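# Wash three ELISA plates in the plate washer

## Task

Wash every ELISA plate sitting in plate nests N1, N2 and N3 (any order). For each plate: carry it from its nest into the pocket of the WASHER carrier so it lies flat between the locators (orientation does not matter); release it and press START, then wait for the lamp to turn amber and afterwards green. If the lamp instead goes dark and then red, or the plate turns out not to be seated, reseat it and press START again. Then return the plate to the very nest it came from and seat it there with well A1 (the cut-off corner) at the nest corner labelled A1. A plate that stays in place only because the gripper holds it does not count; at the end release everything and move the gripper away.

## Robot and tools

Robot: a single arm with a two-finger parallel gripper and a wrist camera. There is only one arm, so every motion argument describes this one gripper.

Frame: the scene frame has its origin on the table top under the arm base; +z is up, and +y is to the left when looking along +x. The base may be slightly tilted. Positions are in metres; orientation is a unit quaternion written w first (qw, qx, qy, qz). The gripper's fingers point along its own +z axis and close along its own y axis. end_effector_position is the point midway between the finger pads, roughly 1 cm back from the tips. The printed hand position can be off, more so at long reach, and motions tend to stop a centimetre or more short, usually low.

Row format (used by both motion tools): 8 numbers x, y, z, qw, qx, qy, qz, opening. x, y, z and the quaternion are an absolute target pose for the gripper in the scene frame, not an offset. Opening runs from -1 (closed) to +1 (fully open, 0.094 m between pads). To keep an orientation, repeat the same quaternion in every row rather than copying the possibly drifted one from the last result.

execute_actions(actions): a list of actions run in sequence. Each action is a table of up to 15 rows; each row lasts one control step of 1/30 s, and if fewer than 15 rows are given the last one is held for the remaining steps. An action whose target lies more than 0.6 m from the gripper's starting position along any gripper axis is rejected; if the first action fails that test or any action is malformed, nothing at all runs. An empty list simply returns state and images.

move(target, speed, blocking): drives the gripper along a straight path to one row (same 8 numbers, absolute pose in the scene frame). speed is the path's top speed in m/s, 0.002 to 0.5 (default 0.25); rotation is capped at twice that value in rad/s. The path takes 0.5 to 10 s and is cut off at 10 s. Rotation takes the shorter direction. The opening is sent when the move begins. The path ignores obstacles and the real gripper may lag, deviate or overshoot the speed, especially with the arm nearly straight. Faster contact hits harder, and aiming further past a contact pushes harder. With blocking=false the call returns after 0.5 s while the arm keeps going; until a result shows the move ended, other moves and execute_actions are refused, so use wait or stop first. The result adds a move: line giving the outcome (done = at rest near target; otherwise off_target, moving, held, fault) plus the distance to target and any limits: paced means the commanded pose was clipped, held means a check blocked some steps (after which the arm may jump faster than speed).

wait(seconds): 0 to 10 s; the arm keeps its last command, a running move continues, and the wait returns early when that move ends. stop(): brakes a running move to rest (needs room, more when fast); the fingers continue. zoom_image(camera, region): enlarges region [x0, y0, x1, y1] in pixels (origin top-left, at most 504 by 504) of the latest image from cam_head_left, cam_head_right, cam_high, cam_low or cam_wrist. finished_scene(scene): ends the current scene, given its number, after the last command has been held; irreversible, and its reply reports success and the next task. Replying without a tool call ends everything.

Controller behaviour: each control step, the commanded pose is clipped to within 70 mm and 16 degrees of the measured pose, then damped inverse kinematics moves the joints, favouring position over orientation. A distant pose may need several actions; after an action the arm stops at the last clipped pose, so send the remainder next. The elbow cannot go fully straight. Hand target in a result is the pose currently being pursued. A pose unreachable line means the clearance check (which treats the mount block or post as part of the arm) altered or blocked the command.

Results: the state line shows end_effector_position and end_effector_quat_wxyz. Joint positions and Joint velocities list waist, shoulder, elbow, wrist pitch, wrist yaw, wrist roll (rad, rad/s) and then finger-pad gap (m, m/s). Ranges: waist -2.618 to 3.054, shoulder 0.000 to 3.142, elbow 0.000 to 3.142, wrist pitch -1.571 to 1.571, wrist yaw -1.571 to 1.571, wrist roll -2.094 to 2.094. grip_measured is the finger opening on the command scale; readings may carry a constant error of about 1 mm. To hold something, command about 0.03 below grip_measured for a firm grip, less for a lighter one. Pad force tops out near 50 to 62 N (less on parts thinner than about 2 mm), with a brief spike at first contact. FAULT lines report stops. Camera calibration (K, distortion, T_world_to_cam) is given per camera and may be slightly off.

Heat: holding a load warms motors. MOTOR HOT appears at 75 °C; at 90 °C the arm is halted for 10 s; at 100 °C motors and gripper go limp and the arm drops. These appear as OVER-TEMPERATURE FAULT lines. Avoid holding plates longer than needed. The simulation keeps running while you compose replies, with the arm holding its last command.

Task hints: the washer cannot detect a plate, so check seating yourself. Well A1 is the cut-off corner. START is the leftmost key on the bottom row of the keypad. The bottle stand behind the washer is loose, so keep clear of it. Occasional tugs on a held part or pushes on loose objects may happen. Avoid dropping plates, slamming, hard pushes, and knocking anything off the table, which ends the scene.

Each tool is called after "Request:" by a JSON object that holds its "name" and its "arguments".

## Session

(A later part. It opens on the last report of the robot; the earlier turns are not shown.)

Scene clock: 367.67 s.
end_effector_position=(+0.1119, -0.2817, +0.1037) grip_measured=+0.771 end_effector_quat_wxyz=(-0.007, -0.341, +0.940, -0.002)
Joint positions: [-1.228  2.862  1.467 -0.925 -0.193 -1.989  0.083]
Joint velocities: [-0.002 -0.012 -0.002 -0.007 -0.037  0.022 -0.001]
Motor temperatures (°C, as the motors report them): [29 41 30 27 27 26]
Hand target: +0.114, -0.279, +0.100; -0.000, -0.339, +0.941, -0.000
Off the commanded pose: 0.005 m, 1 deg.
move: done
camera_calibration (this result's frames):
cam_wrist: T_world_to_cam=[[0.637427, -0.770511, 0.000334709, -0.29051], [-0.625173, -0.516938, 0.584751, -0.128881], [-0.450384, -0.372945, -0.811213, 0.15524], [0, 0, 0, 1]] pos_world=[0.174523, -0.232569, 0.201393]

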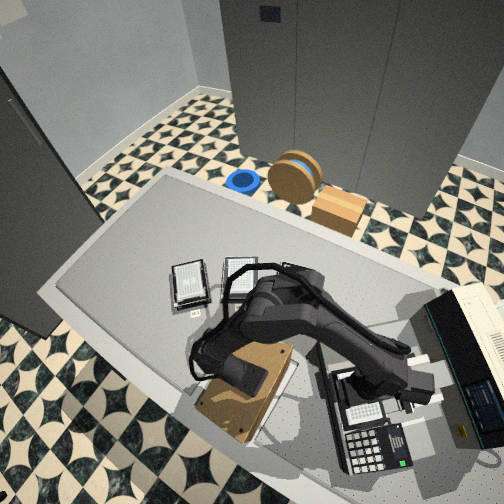

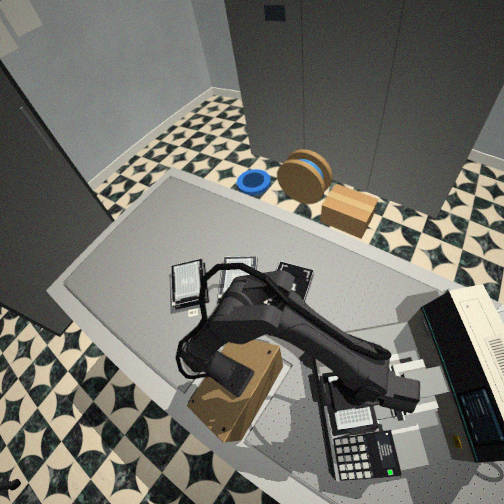

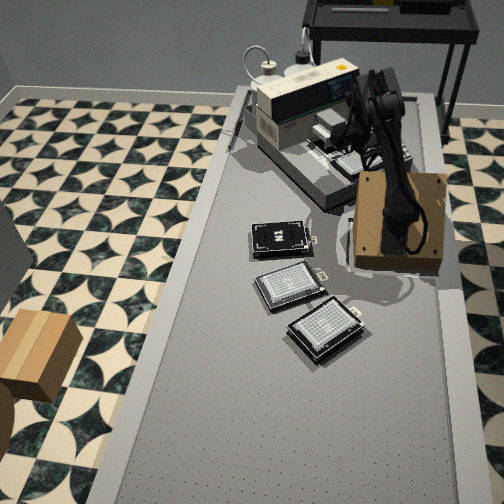

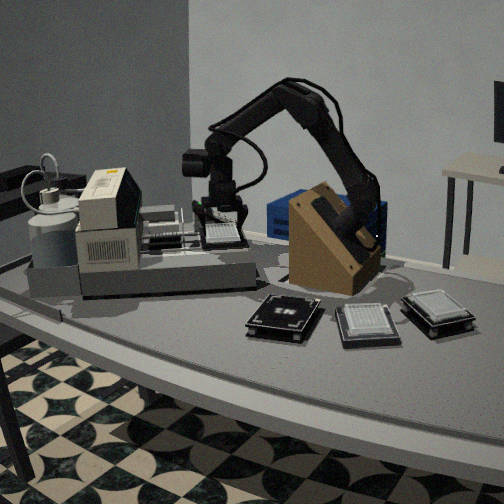

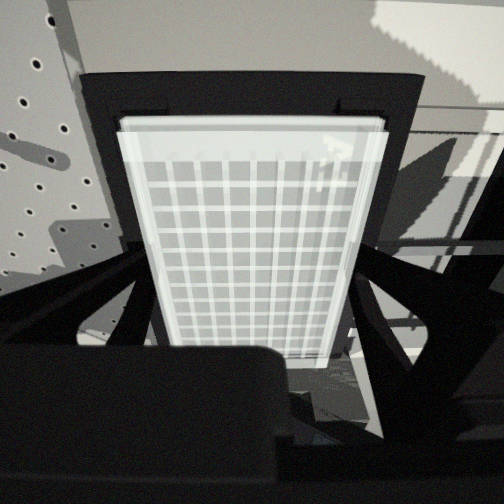

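Request:
{"name": "execute_actions", "arguments": {"actions": [[[0.1145,-0.2795,0.1,0,-0.339,0.941,0,1]],[[0.1145,-0.2795,0.1,0,-0.339,0.941,0,1]]]}}

Request:
{"name": "move", "arguments": {"target": [0.113,-0.284,0.17,0,-0.339,0.941,0,1], "speed": 0.06}}

Request:
{"name": "move", "arguments": {"target": [0.006,-0.307,0.15,0,-0.087,0.996,0,-1], "speed": 0.15}}

Request:
{"name": "move", "arguments": {"target": [0.005,-0.308,0.087,0,-0.087,0.996,0,-1], "speed": 0.02}}

Request:
{"name": "move", "arguments": {"target": [0.006,-0.31,0.08,0,-0.087,0.996,0,-1], "speed": 0.01}}

Request:
{"name": "move", "arguments": {"target": [0.005,-0.306,0.165,0,-0.087,0.996,0,-1], "speed": 0.08}}

Scene clock: 381.40 s.
end_effector_position=(+0.1121, -0.2819, +0.1037) grip_measured=+1.000 end_effector_quat_wxyz=(-0.007, -0.341, +0.940, -0.002)
Joint positions: [-1.228  2.862  1.467 -0.925 -0.193 -1.989  0.094]
Joint velocities: [ 0.002 -0.007 -0.012 -0.022 -0.007  0.037  0.   ]
Motor temperatures (°C, as the motors report them): [28 42 30 27 27 26]
Hand target: +0.114, -0.279, +0.100; -0.000, -0.339, +0.941, +0.000
Off the commanded pose: 0.005 m, 1 deg.
camera_calibration (this result's frames):
cam_wrist: T_world_to_cam=[[0.63755, -0.770408, 0.00132526, -0.290824], [-0.625638, -0.51674, 0.584428, -0.128699], [-0.449563, -0.373431, -0.811444, 0.155063], [0, 0, 0, 1]] pos_world=[0.174606, -0.232652, 0.201426]

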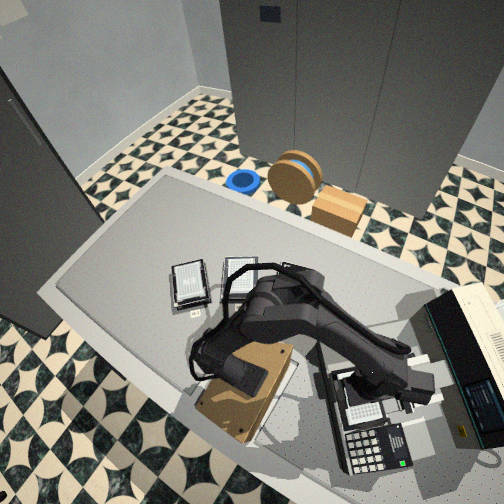

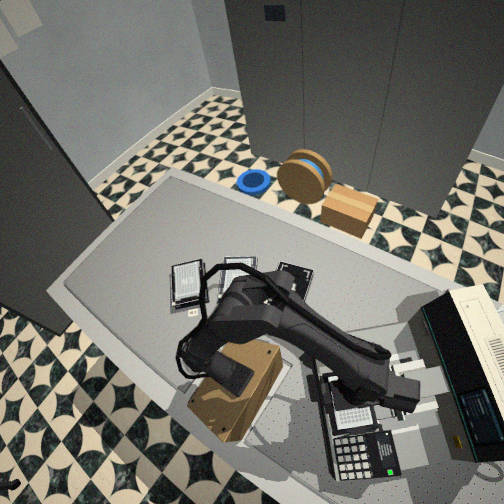

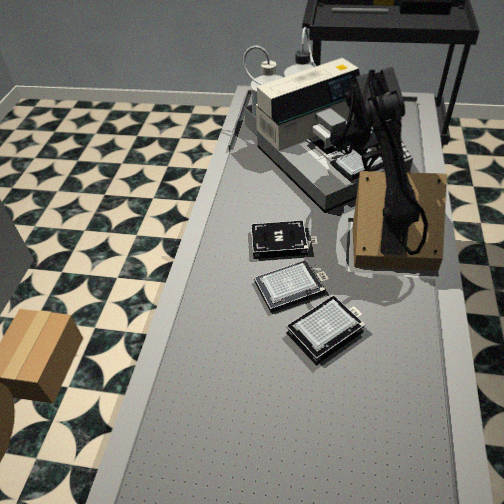

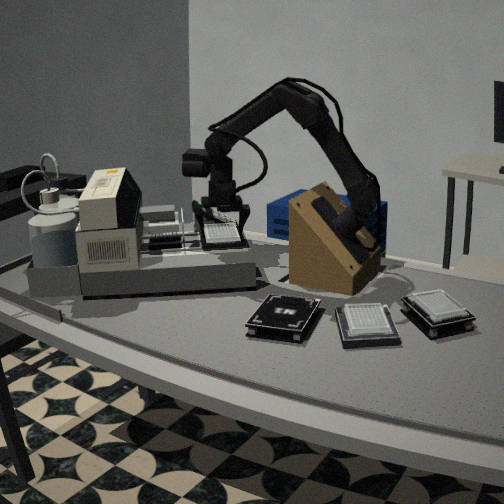

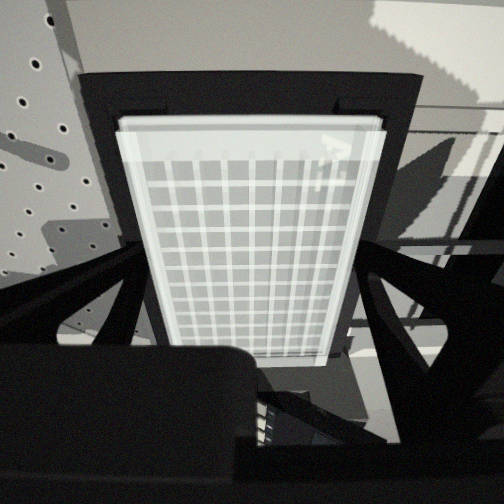

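Scene clock: 383.00 s.
end_effector_position=(+0.1135, -0.2826, +0.1516) grip_measured=+1.000 end_effector_quat_wxyz=(-0.005, -0.339, +0.941, +0.014)
Joint positions: [-1.252  2.842  1.632 -1.146 -0.177 -2.01   0.094]
Joint velocities: [ 0.002  0.002 -0.002 -0.022 -0.051 -0.037  0.   ]
Motor temperatures (°C, as the motors report them): [28 43 30 27 27 26]
Hand target: +0.114, -0.285, +0.169; +0.000, -0.339, +0.941, -0.000
Off the commanded pose: 0.018 m, 2 deg.
move: off_target
camera_calibration (this result's frames):
cam_wrist: T_world_to_cam=[[0.634685, -0.772248, -0.0284212, -0.288045], [-0.622685, -0.532852, 0.573003, -0.159351], [-0.457644, -0.345979, -0.819061, 0.204105], [0, 0, 0, 1]] pos_world=[0.177, -0.236737, 0.250297]

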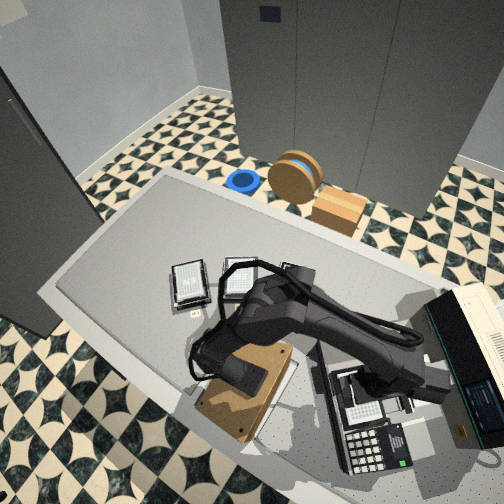

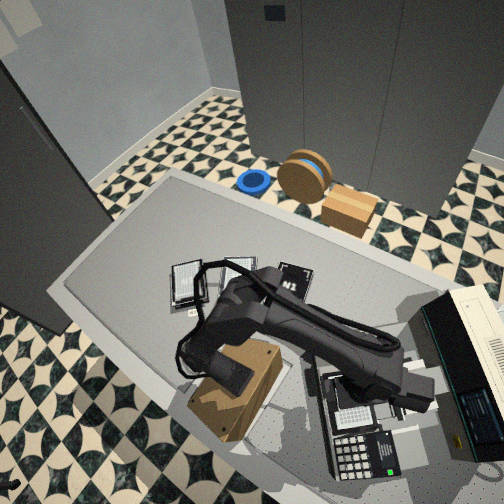

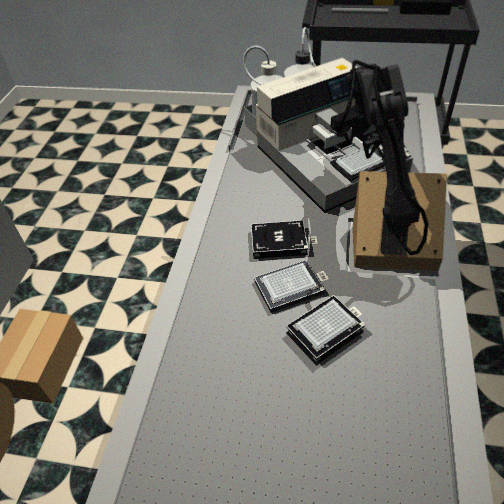

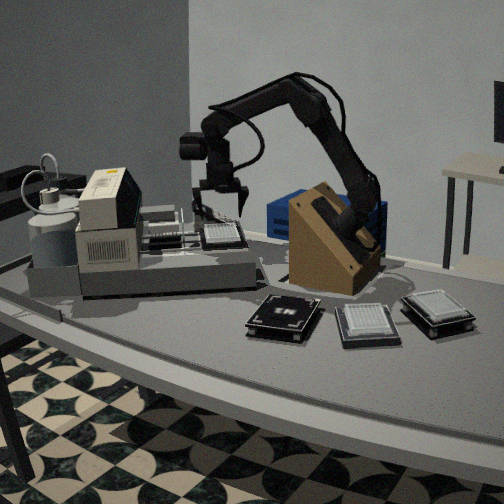

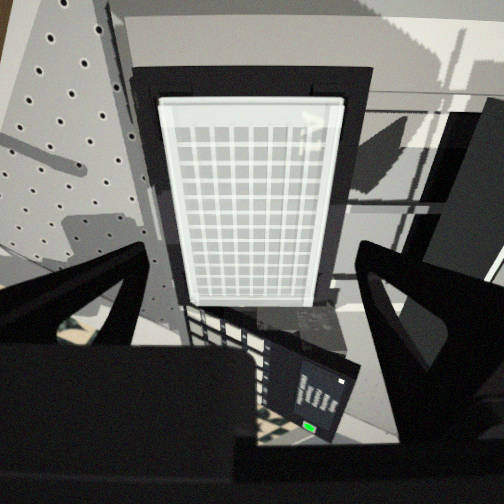

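Scene clock: 385.10 s.
end_effector_position=(+0.0092, -0.3009, +0.1494) grip_measured=-0.983 end_effector_quat_wxyz=(+0.001, -0.096, +0.995, +0.011)
Joint positions: [-1.553  2.862  1.615 -1.121  0.02  -1.723  0.001]
Joint velocities: [ 0.002  0.002 -0.007  0.022  0.007 -0.022  0.   ]
Motor temperatures (°C, as the motors report them): [28 43 30 27 27 26]
Hand target: +0.009, -0.307, +0.151; +0.003, -0.090, +0.996, +0.001
Off the commanded pose: 0.007 m, 2 deg.
move: done
camera_calibration (this result's frames):
cam_wrist: T_world_to_cam=[[0.187904, -0.981987, -0.0198542, -0.29633], [-0.804716, -0.16551, 0.570121, -0.120061], [-0.563137, -0.0911513, -0.821321, 0.226228], [0, 0, 0, 1]] pos_world=[0.0864646, -0.290243, 0.248372]

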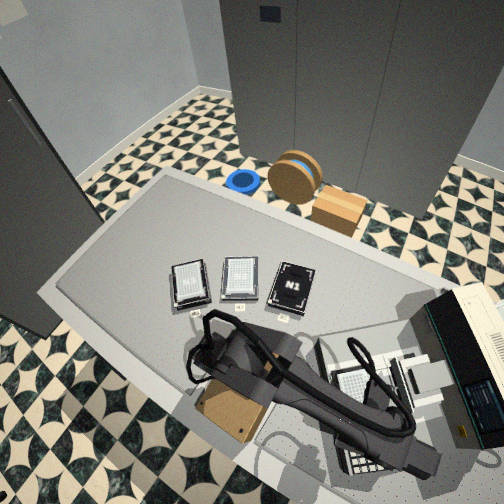

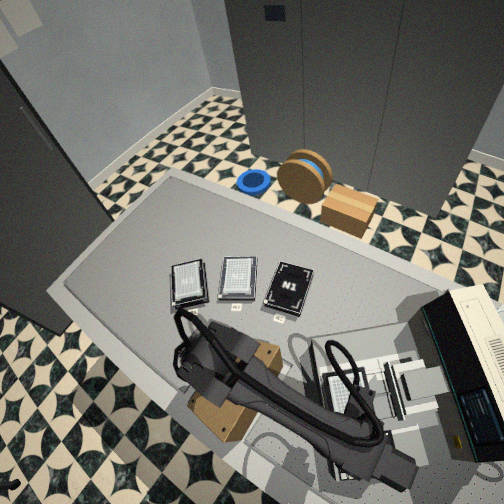

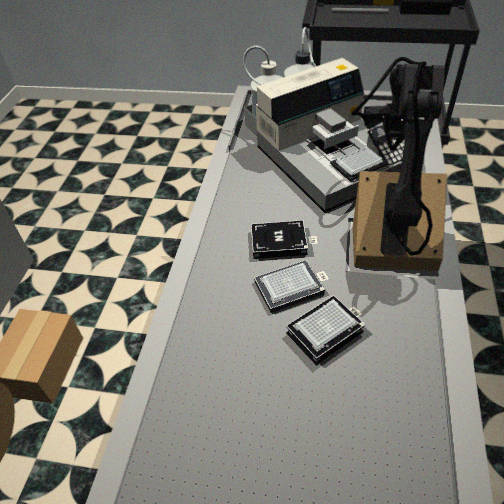

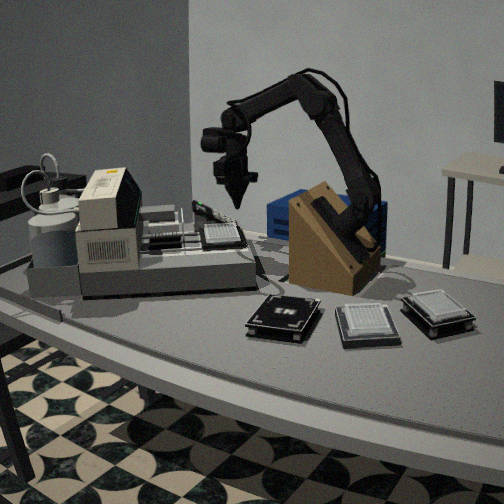

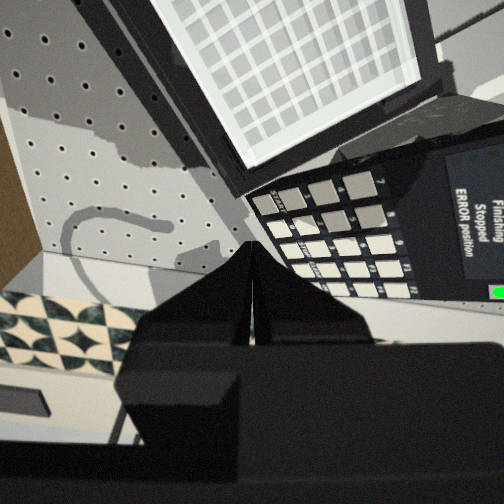

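Scene clock: 388.47 s.
end_effector_position=(+0.0053, -0.3042, +0.0965) grip_measured=-0.983 end_effector_quat_wxyz=(-0.008, -0.094, +0.996, +0.005)
Joint positions: [-1.56   2.927  1.496 -0.925  0.042 -1.723  0.001]
Joint velocities: [-0.007 -0.002 -0.002 -0.095 -0.007  0.037  0.   ]
Motor temperatures (°C, as the motors report them): [28 43 30 27 27 26]
Hand target: +0.005, -0.306, +0.087; +0.000, -0.087, +0.996, +0.000
Off the commanded pose: 0.010 m, 1 deg.
move: done
camera_calibration (this result's frames):
cam_wrist: T_world_to_cam=[[0.183145, -0.983038, -0.00966852, -0.301156], [-0.795804, -0.154022, 0.58564, -0.0916799], [-0.577195, -0.0995628, -0.810514, 0.176742], [0, 0, 0, 1]] pos_world=[0.0842109, -0.292572, 0.194032]

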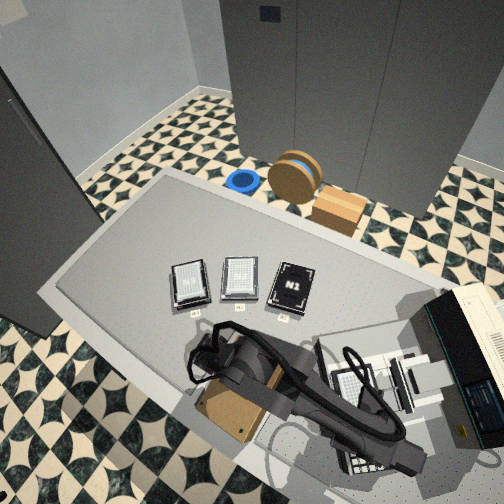

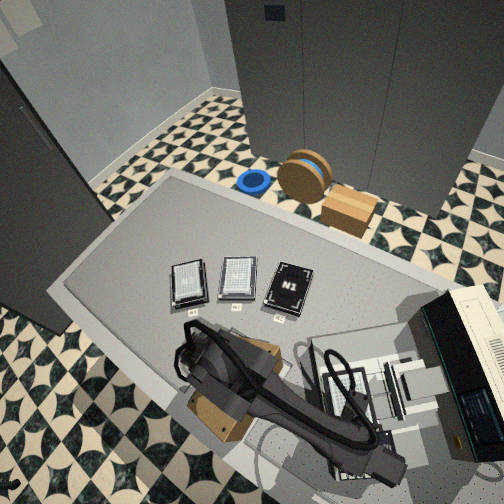

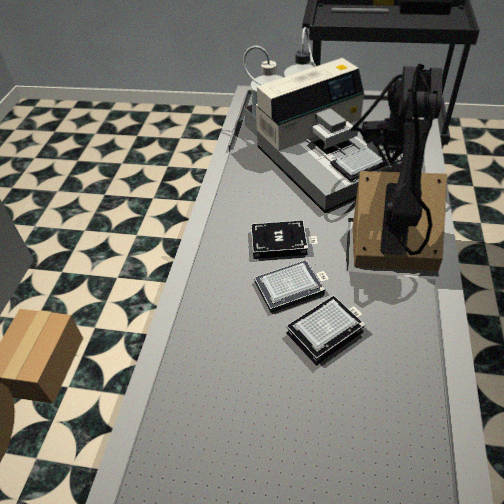

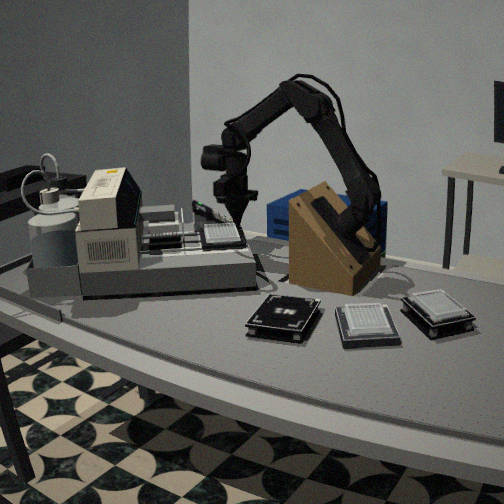

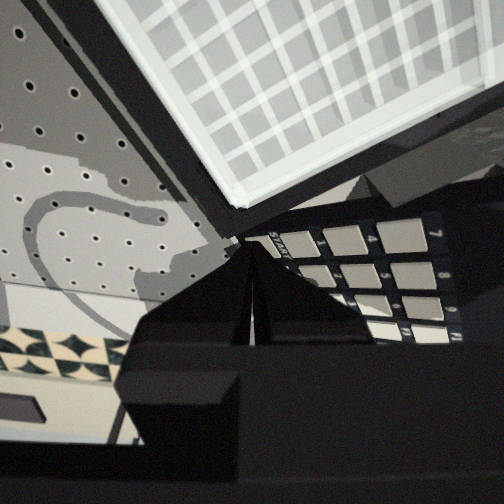

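Scene clock: 390.43 s.
end_effector_position=(+0.0043, -0.3039, +0.0955) grip_measured=-0.983 end_effector_quat_wxyz=(-0.011, -0.094, +0.995, +0.006)
Joint positions: [-1.56   2.929  1.496 -0.925  0.047 -1.723  0.001]
Joint velocities: [-0.012  0.017 -0.007 -0.022  0.007  0.007 -0.001]
Motor temperatures (°C, as the motors report them): [28 43 30 27 27 26]
Hand target: +0.006, -0.309, +0.080; +0.000, -0.087, +0.996, +0.001
Off the commanded pose: 0.017 m, 2 deg.
move: off_target
camera_calibration (this result's frames):
cam_wrist: T_world_to_cam=[[0.183199, -0.982988, -0.0131523, -0.300329], [-0.792367, -0.155565, 0.589876, -0.0927503], [-0.581887, -0.097643, -0.807387, 0.175706], [0, 0, 0, 1]] pos_world=[0.0837686, -0.292492, 0.192624]

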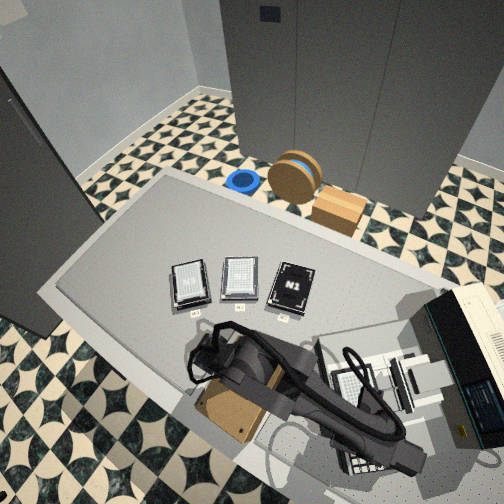

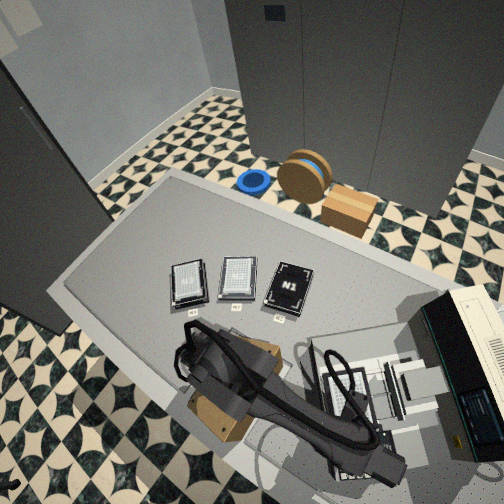

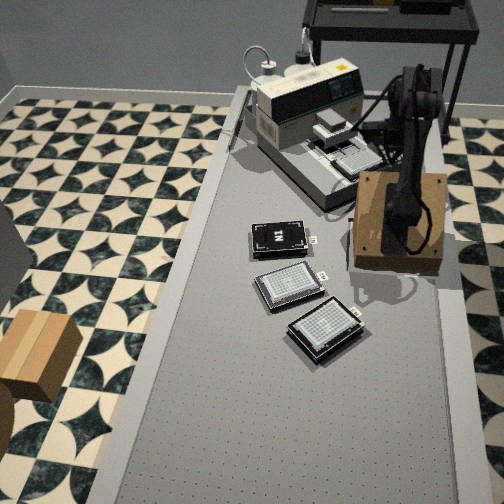

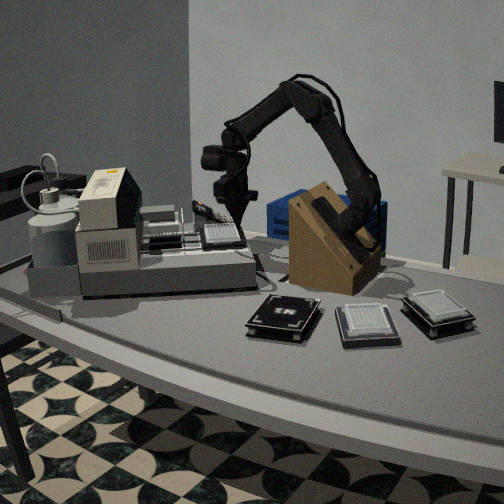

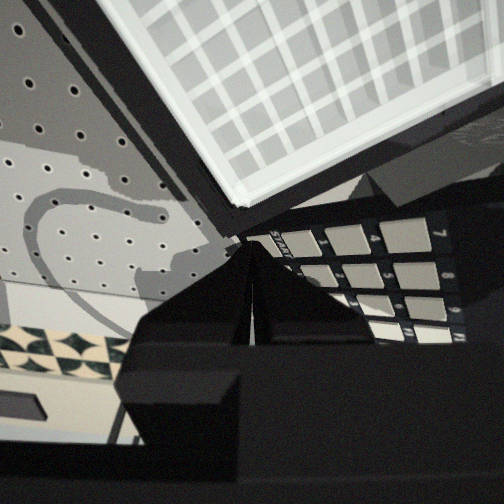

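Scene clock: 391.87 s.
end_effector_position=(+0.0035, -0.3038, +0.1471) grip_measured=-0.983 end_effector_quat_wxyz=(-0.009, -0.092, +0.996, +0.015)
Joint positions: [-1.56   2.881  1.635 -1.13   0.044 -1.718  0.001]
Joint velocities: [-0.012 -0.012  0.007 -0.037 -0.022 -0.037  0.001]
Motor temperatures (°C, as the motors report them): [28 43 30 27 27 26]
Hand target: +0.006, -0.307, +0.164; +0.000, -0.087, +0.996, -0.000
Off the commanded pose: 0.018 m, 2 deg.
move: off_target
camera_calibration (this result's frames):
cam_wrist: T_world_to_cam=[[0.178742, -0.983439, -0.0299725, -0.297087], [-0.794461, -0.162231, 0.585246, -0.125099], [-0.580416, -0.0807959, -0.810302, 0.222492], [0, 0, 0, 1]] pos_world=[0.0828536, -0.294485, 0.244595]

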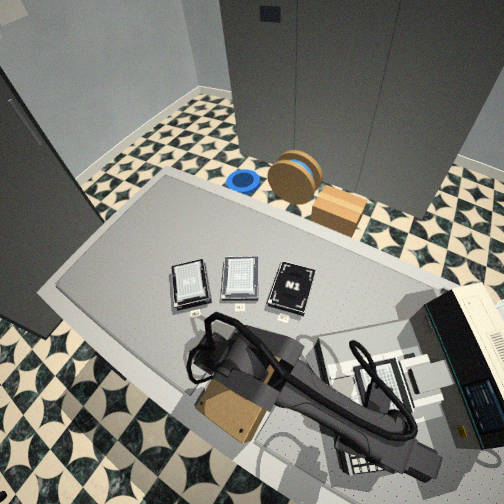

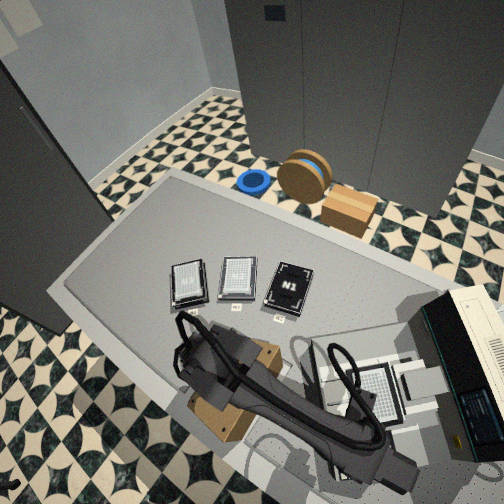

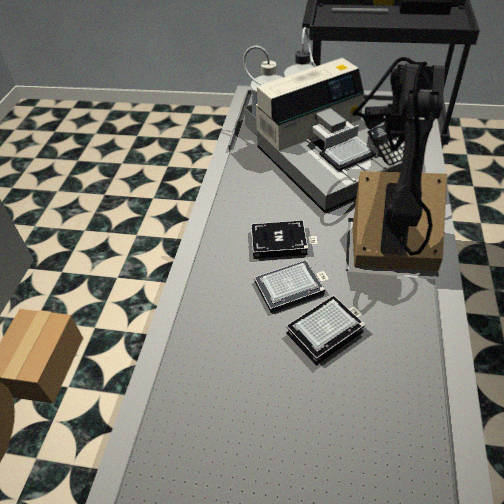

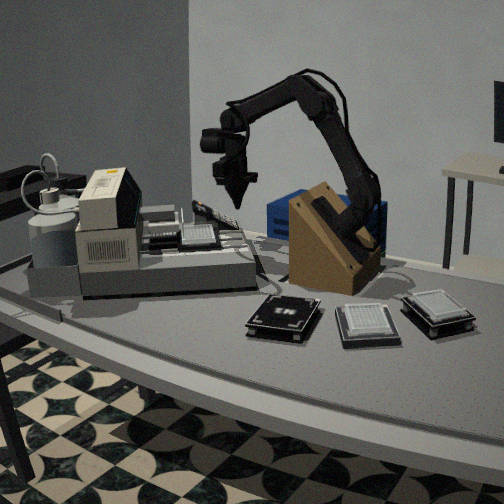

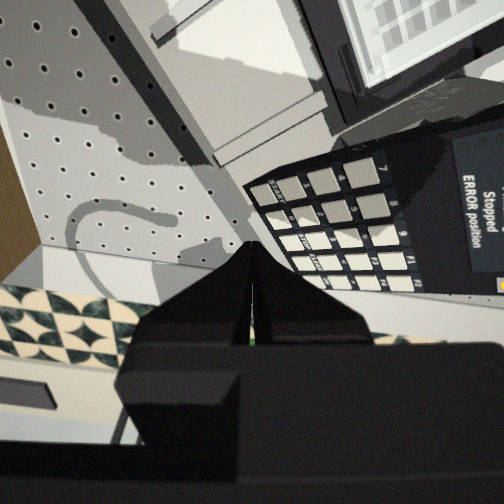

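Request:
{"name": "move", "arguments": {"target": [0.115,-0.282,0.165,0,-0.342,0.94,0,1], "speed": 0.15}}

Request:
{"name": "wait", "arguments": {"seconds": 10}}

Request:
{"name": "wait", "arguments": {"seconds": 10}}

Scene clock: 396.60 s.
end_effector_position=(+0.1059, -0.2820, +0.1494) grip_measured=+1.000 end_effector_quat_wxyz=(-0.011, -0.332, +0.943, +0.014)
Joint positions: [-1.265  2.835  1.609 -1.131 -0.157 -2.005  0.094]
Joint velocities: [-0.002  0.007 -0.002  0.022  0.037  0.037  0.   ]
Motor temperatures (°C, as the motors report them): [28 44 31 27 27 26]
Hand target: +0.112, -0.282, +0.164; -0.003, -0.339, +0.941, +0.000
Off the commanded pose: 0.018 m, 2 deg.
move: off_target
camera_calibration (this result's frames):
cam_wrist: T_world_to_cam=[[0.62357, -0.781087, -0.032615, -0.283515], [-0.623712, -0.522218, 0.581611, -0.16066], [-0.471321, -0.342333, -0.812813, 0.200603], [0, 0, 0, 1]] pos_world=[0.171135, -0.236676, 0.247248]

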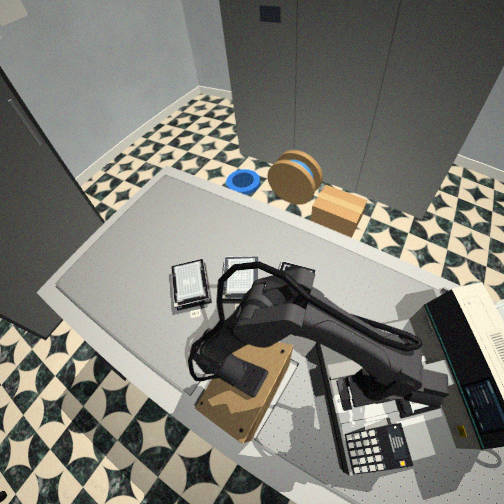

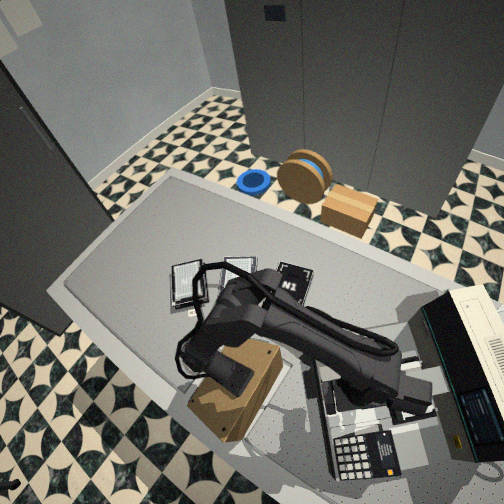

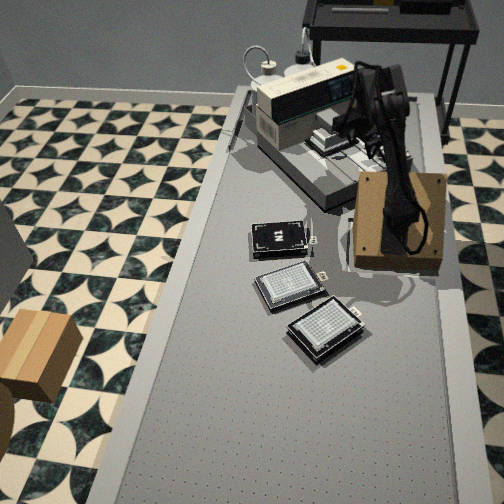

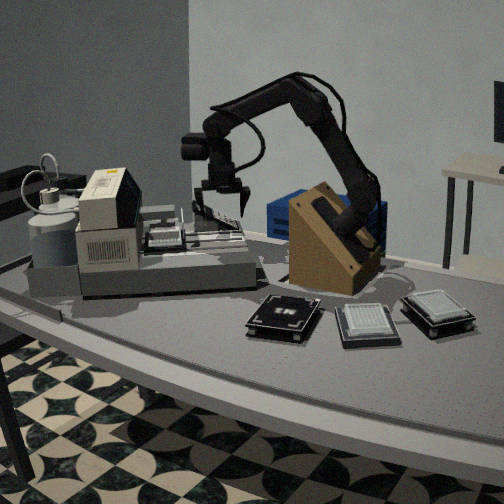

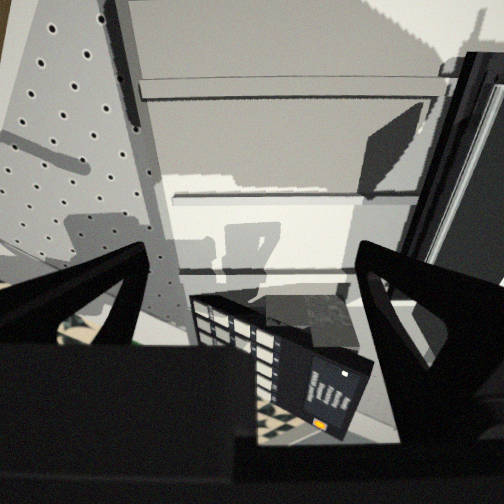

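Scene clock: 406.60 s.
end_effector_position=(+0.1061, -0.2819, +0.1494) grip_measured=+1.000 end_effector_quat_wxyz=(-0.010, -0.333, +0.943, +0.014)
Joint positions: [-1.265  2.835  1.609 -1.131 -0.158 -2.007  0.094]
Joint velocities: [-0.007  0.002 -0.007  0.007  0.007 -0.022  0.   ]
Motor temperatures (°C, as the motors report them): [28 46 31 27 27 26]
Hand target: +0.112, -0.282, +0.164; -0.003, -0.339, +0.941, +0.000
Off the commanded pose: 0.018 m, 2 deg.
wait: 10.00 s; at rest by 0.17 s
camera_calibration (this result's frames):
cam_wrist: T_world_to_cam=[[0.625369, -0.779666, -0.03216, -0.283459], [-0.623203, -0.523824, 0.580712, -0.16088], [-0.469607, -0.343117, -0.813474, 0.200406], [0, 0, 0, 1]] pos_world=[0.171117, -0.236514, 0.247334]

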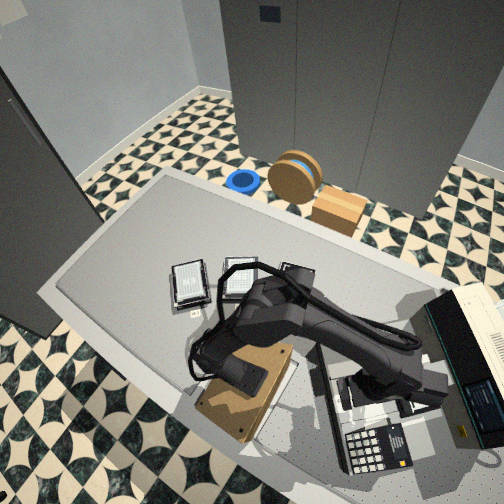

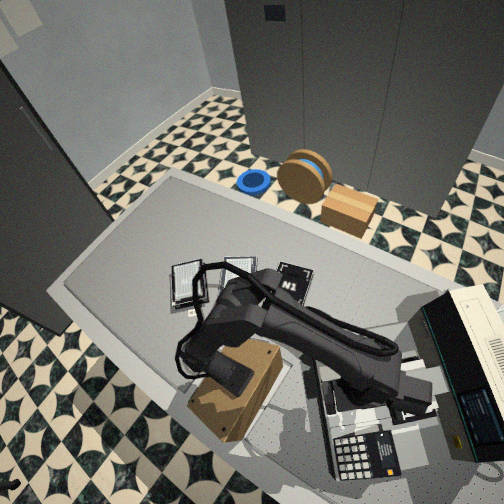

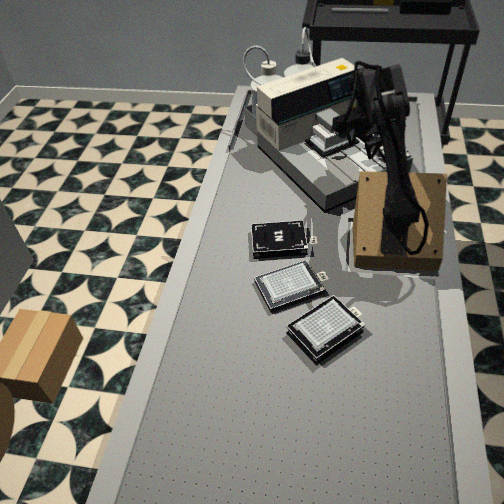

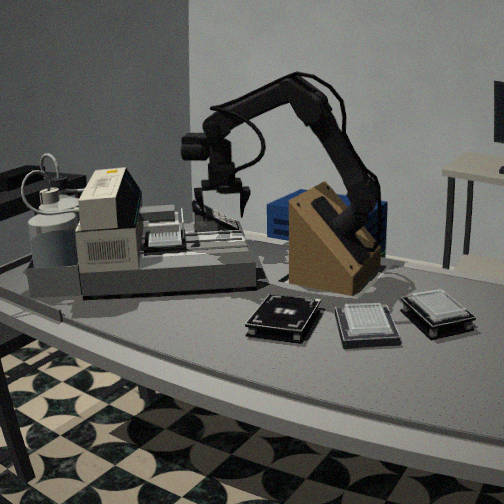

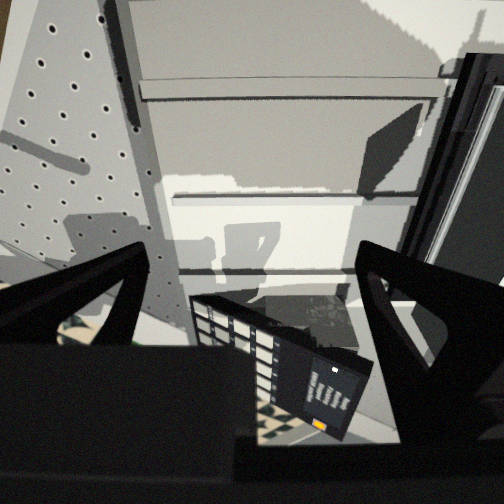

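Scene clock: 416.60 s.
end_effector_position=(+0.1061, -0.2819, +0.1494) grip_measured=+1.000 end_effector_quat_wxyz=(-0.010, -0.333, +0.943, +0.014)
Joint positions: [-1.265  2.835  1.609 -1.131 -0.158 -2.007  0.094]
Joint velocities: [ 0.007 -0.017  0.012  0.022  0.066  0.007  0.   ]
Motor temperatures (°C, as the motors report them): [28 47 31 27 27 26]
Hand target: +0.112, -0.282, +0.164; -0.003, -0.339, +0.941, +0.000
Off the commanded pose: 0.018 m, 2 deg.
wait: 10.00 s; at rest by 0.17 s
camera_calibration (this result's frames):
cam_wrist: T_world_to_cam=[[0.625369, -0.779666, -0.03216, -0.283459], [-0.623203, -0.523824, 0.580712, -0.16088], [-0.469607, -0.343117, -0.813474, 0.200406], [0, 0, 0, 1]] pos_world=[0.171117, -0.236514, 0.247334]

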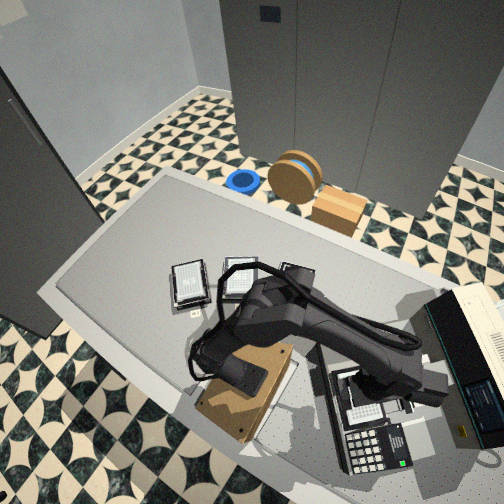

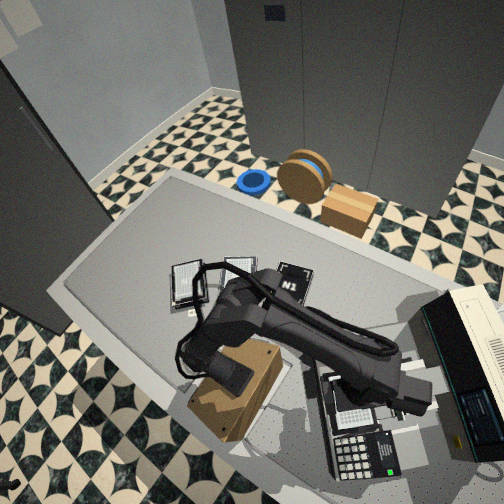

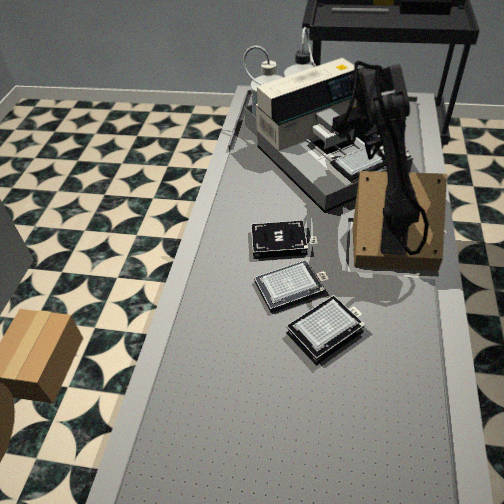

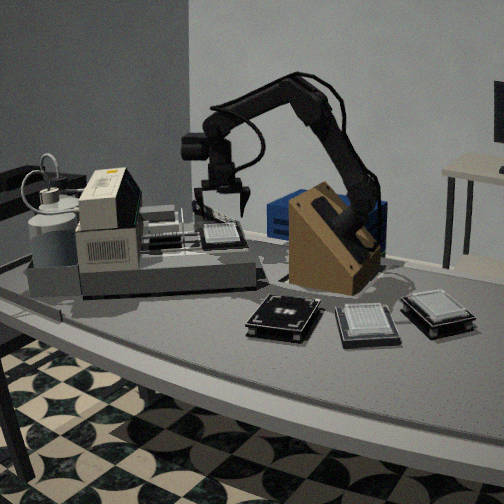

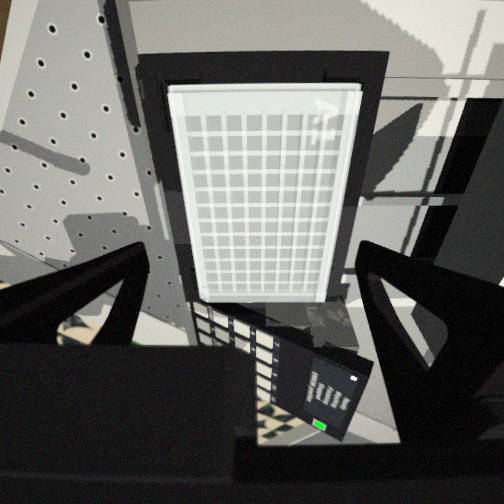

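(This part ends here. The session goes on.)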